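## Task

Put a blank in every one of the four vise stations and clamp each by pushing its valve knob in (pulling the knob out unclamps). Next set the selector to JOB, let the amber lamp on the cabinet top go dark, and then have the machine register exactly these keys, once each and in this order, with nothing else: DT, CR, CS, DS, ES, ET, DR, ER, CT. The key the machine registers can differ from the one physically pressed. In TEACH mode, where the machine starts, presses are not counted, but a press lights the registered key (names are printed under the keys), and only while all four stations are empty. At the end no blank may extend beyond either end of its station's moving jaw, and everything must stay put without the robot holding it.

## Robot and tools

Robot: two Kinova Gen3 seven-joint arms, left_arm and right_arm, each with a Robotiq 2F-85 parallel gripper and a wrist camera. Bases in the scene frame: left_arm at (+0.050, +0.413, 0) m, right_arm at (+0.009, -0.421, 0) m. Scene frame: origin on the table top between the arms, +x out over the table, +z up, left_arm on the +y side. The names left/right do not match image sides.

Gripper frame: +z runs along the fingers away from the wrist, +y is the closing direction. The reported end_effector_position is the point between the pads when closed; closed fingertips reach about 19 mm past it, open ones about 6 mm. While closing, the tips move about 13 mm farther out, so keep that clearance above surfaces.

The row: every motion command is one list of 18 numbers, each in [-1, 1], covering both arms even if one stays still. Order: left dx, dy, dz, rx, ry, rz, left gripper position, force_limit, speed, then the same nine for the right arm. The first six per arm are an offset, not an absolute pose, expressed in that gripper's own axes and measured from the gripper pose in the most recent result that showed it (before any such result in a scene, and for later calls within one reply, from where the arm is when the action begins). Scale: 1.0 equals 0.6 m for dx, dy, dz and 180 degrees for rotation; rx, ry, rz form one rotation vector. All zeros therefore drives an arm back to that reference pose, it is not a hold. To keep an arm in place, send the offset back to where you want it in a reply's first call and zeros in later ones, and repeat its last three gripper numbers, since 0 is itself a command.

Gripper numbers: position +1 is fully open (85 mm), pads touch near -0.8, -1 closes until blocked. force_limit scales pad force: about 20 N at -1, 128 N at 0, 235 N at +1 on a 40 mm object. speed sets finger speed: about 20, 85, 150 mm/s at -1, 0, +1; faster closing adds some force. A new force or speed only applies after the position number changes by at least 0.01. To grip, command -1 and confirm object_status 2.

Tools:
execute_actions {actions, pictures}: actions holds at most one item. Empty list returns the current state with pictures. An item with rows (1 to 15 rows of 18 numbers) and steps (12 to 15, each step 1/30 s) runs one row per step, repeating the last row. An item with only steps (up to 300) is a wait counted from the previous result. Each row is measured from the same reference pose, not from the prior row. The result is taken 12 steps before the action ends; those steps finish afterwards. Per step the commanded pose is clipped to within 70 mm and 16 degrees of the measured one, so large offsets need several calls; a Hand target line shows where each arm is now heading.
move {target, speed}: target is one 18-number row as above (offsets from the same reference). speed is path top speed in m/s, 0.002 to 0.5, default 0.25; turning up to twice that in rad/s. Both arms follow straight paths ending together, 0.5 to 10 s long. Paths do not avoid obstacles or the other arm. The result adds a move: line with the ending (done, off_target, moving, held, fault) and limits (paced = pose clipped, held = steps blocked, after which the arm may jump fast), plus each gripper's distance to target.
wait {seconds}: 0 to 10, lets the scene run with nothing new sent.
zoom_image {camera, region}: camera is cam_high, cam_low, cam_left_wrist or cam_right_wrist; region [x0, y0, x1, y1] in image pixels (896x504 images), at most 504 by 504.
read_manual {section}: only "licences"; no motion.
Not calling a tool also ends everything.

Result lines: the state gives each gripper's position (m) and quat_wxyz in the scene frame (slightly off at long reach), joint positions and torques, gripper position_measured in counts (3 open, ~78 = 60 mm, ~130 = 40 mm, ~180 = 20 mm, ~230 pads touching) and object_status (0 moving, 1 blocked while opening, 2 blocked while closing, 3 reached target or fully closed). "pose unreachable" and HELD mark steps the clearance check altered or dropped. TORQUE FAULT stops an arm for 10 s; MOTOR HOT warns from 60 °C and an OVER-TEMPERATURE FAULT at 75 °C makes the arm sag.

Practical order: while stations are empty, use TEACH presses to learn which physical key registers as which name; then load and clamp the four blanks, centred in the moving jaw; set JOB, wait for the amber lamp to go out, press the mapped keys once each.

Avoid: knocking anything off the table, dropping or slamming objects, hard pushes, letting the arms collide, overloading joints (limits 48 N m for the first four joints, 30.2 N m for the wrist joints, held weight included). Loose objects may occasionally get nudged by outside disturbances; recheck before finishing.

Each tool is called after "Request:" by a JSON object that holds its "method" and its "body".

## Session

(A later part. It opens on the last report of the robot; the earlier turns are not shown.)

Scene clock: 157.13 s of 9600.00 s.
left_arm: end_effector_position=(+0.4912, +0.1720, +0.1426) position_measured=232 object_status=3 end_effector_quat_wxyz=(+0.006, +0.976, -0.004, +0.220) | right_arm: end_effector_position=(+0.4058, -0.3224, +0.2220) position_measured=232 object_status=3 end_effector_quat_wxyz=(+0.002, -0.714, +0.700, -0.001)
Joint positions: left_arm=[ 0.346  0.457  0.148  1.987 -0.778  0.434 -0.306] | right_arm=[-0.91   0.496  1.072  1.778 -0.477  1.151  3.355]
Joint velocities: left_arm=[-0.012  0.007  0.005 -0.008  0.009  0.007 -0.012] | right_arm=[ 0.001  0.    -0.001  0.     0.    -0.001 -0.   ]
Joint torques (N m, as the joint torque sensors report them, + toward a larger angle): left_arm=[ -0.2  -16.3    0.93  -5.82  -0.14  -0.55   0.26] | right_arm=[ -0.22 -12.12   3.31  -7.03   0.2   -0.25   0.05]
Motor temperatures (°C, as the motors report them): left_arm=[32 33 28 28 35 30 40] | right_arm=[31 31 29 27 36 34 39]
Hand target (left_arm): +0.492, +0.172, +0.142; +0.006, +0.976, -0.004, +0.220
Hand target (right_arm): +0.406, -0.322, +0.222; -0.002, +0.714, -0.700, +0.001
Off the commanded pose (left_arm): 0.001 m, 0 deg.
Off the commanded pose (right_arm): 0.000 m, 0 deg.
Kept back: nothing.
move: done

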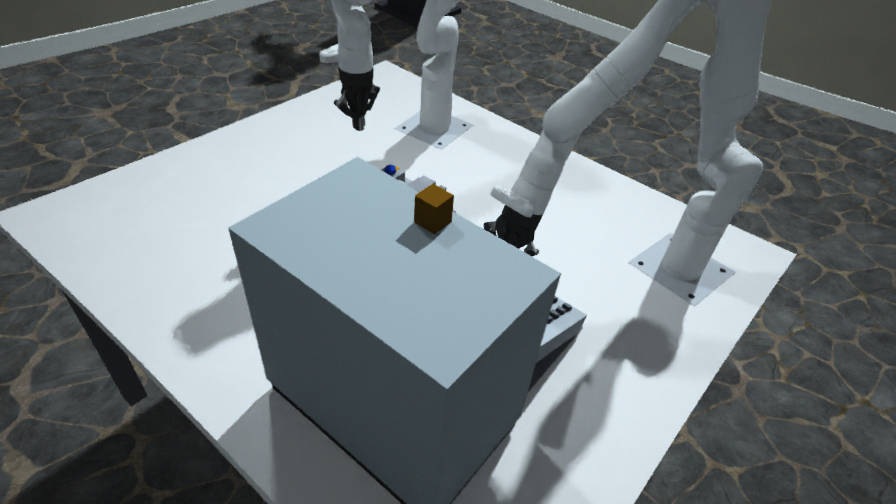

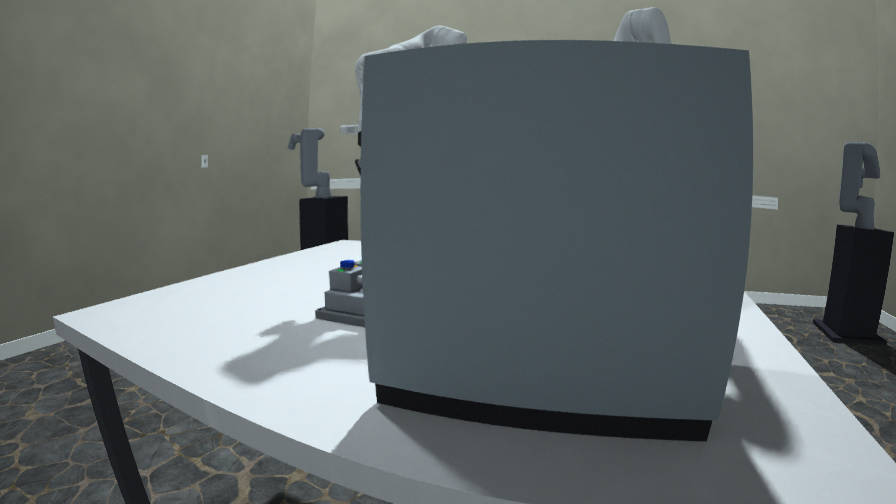

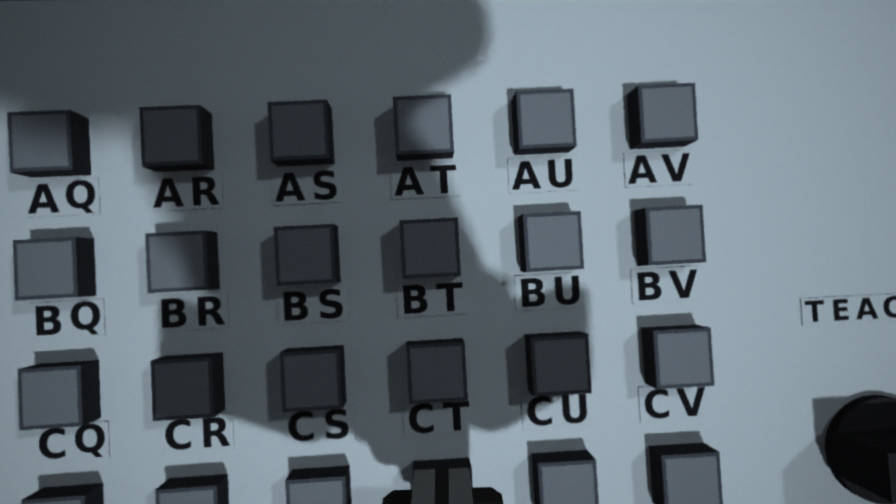

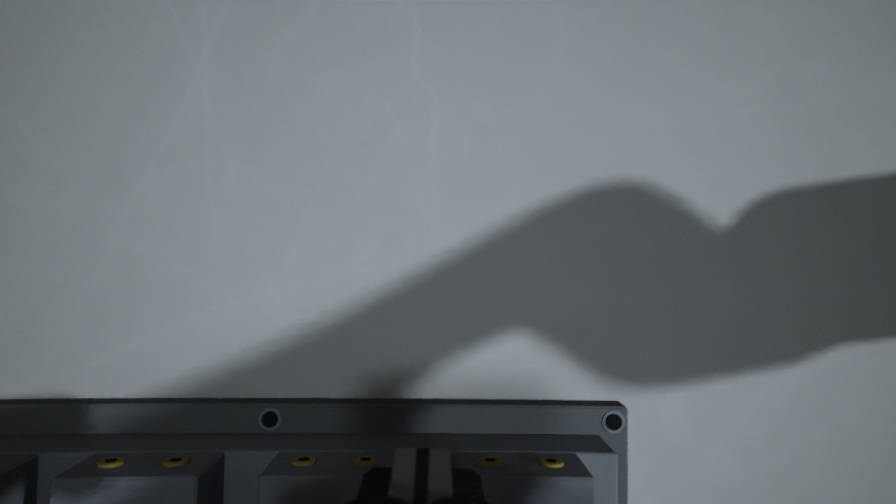

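Request:
{"method": "move", "body": {"target": [0.001,-0.0005,0.0357,0,0,0,-1,0,1,0,0,0,0,0,0,-1,0,1], "speed": 0.03}}

Request:
{"method": "move", "body": {"target": [0,0,-0.06,0,0,0,-1,0,1,0,0,0,0,0,0,-1,0,1], "speed": 0.12}}

Scene clock: 158.70 s of 9600.00 s.
left_arm: end_effector_position=(+0.4997, +0.1721, +0.1260) position_measured=232 object_status=3 end_effector_quat_wxyz=(+0.006, +0.975, -0.004, +0.221) | right_arm: end_effector_position=(+0.4058, -0.3224, +0.2220) position_measured=232 object_status=3 end_effector_quat_wxyz=(+0.002, -0.714, +0.700, -0.001)
Joint positions: left_arm=[ 0.365  0.5    0.107  1.983 -0.818  0.39  -0.269] | right_arm=[-0.91   0.496  1.072  1.778 -0.477  1.151  3.355]
Joint velocities: left_arm=[ 0.006 -0.    -0.006  0.004 -0.008 -0.004  0.008] | right_arm=[ 0.     0.    -0.    -0.     0.001 -0.     0.   ]
Joint torques (N m, as the joint torque sensors report them, + toward a larger angle): left_arm=[ -1.57 -11.61  -0.39  -7.72  -0.56  -1.75   0.14] | right_arm=[ -0.31 -12.06   3.03  -7.     0.09  -0.23   0.09]
Motor temperatures (°C, as the motors report them): left_arm=[32 33 28 28 35 30 40] | right_arm=[31 31 29 27 36 34 39]
Hand target (left_arm): +0.501, +0.172, +0.124; +0.006, +0.975, -0.004, +0.220
Hand target (right_arm): +0.406, -0.322, +0.222; -0.002, +0.714, -0.700, +0.001
Off the commanded pose (left_arm): 0.003 m, 0 deg.
Off the commanded pose (right_arm): 0.000 m, 0 deg.
Kept back: nothing.
move: done

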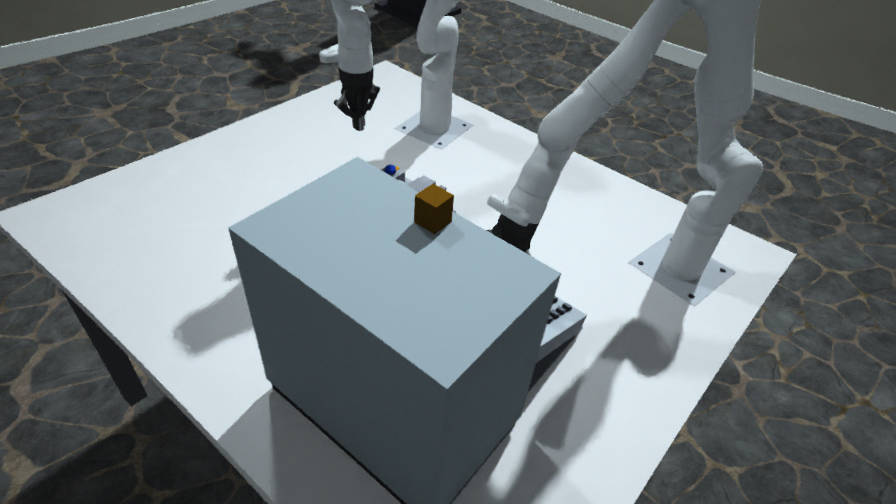

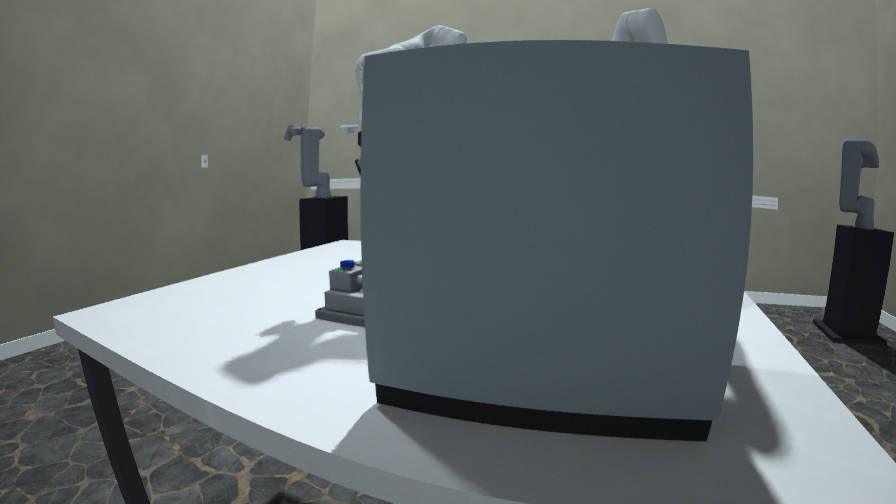

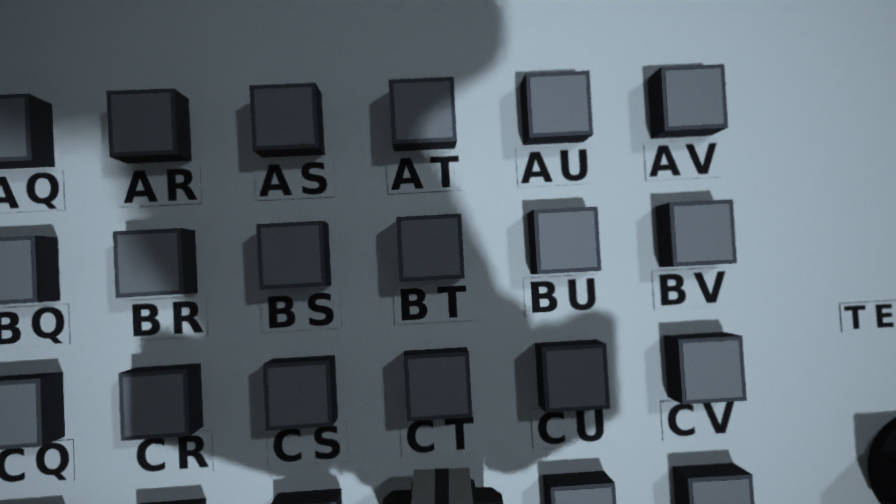

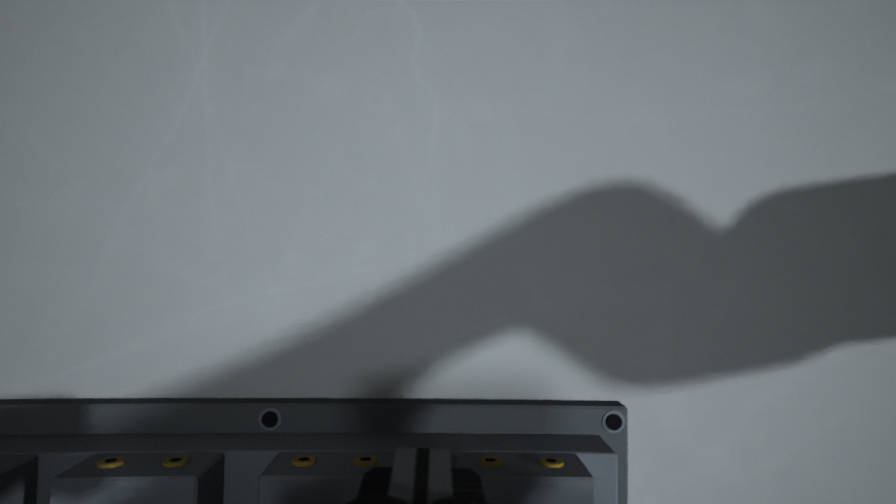

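Scene clock: 159.53 s of 9600.00 s.
left_arm: end_effector_position=(+0.4841, +0.1726, +0.1581) position_measured=232 object_status=3 end_effector_quat_wxyz=(+0.006, +0.975, -0.005, +0.221) | right_arm: end_effector_position=(+0.4058, -0.3224, +0.2220) position_measured=232 object_status=3 end_effector_quat_wxyz=(+0.002, -0.714, +0.700, -0.001)
Joint positions: left_arm=[ 0.332  0.417  0.177  1.989 -0.742  0.472 -0.338] | right_arm=[-0.91   0.496  1.072  1.778 -0.477  1.151  3.355]
Joint velocities: left_arm=[-0.003 -0.006  0.002 -0.001  0.004  0.002 -0.005] | right_arm=[-0.001  0.    -0.     0.     0.    -0.     0.001]
Joint torques (N m, as the joint torque sensors report them, + toward a larger angle): left_arm=[  0.41 -15.53   1.02  -6.07  -0.05  -0.41   0.18] | right_arm=[ -0.26 -12.1    3.15  -6.94   0.08  -0.19  -0.12]
Motor temperatures (°C, as the motors report them): left_arm=[32 33 28 28 35 30 40] | right_arm=[31 31 29 27 36 34 39]
Hand target (left_arm): +0.484, +0.173, +0.158; +0.006, +0.975, -0.004, +0.221
Hand target (right_arm): +0.406, -0.322, +0.222; -0.002, +0.714, -0.700, +0.001
Off the commanded pose (left_arm): 0.000 m, 0 deg.
Off the commanded pose (right_arm): 0.000 m, 0 deg.
Kept back: nothing.
move: done

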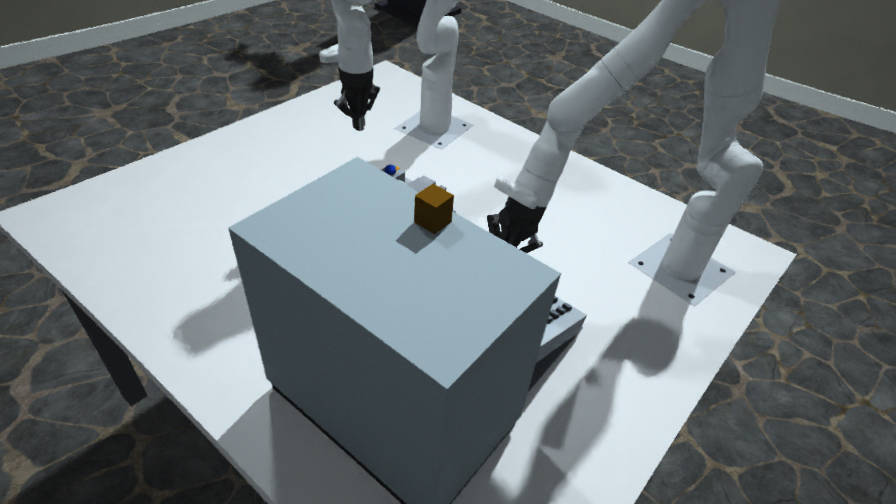

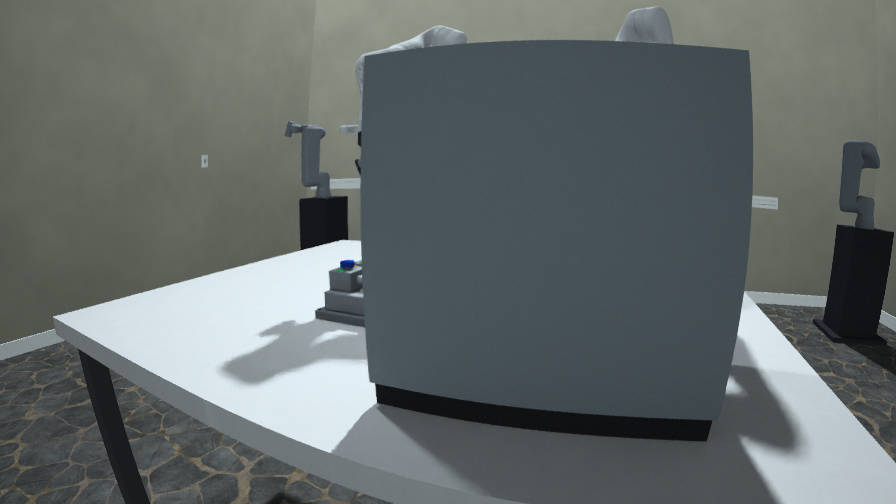

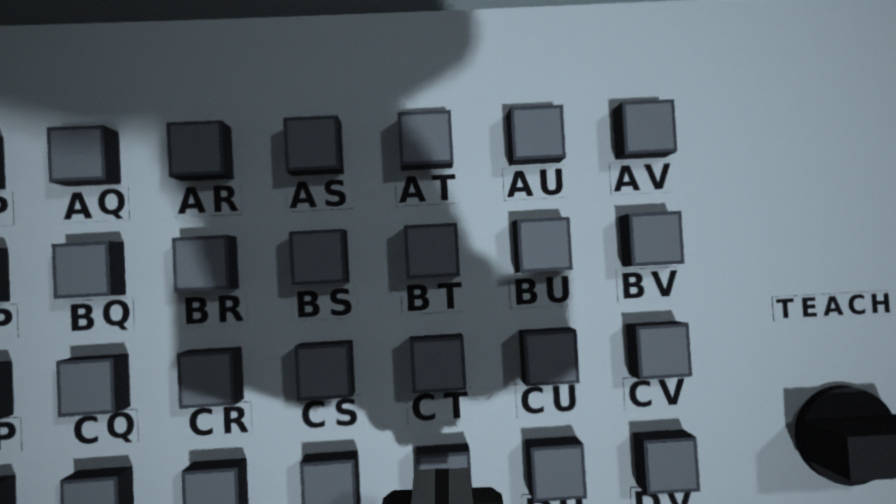

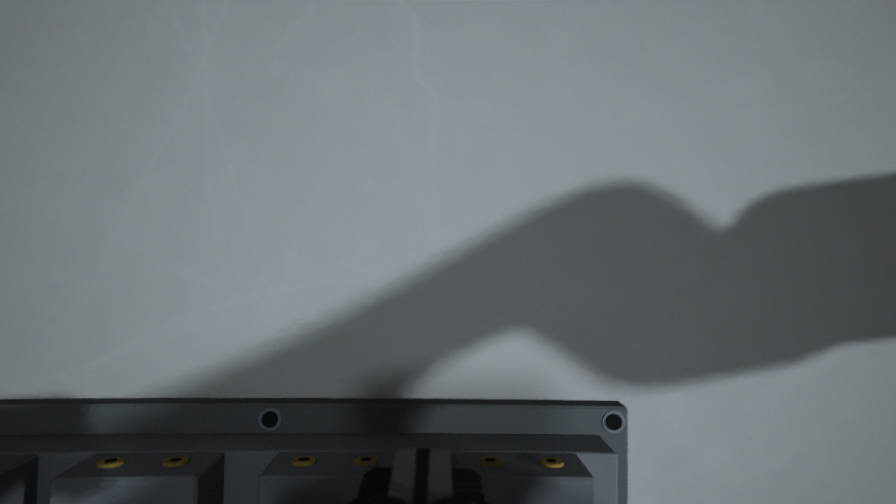

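Request:
{"method": "zoom_image", "body": {"camera": "cam_high", "region": [360,140,480,220]}}

Request:
{"method": "zoom_image", "body": {"camera": "cam_low", "region": [300,240,390,330]}}

Region (360, 140, 480, 220) of cam_high's 896x504 image, scaled by 4.200, with more detail than that image has.

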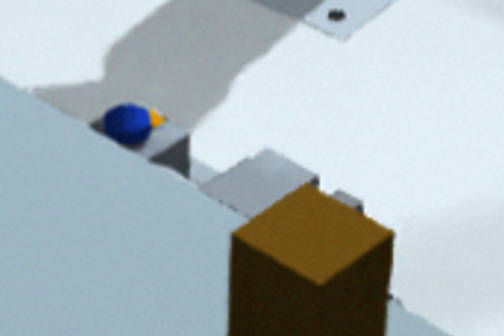

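Region (300, 240, 390, 330) of cam_low's 896x504 image, scaled by 5.600, with more detail than that image has.

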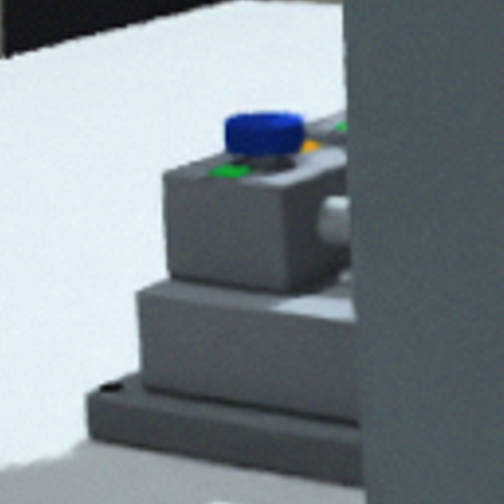

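Amber and green both show when clamped; fine.

Request:
{"method": "finished_scene", "body": {"scene": 1}}

The scene is finished: the task was done.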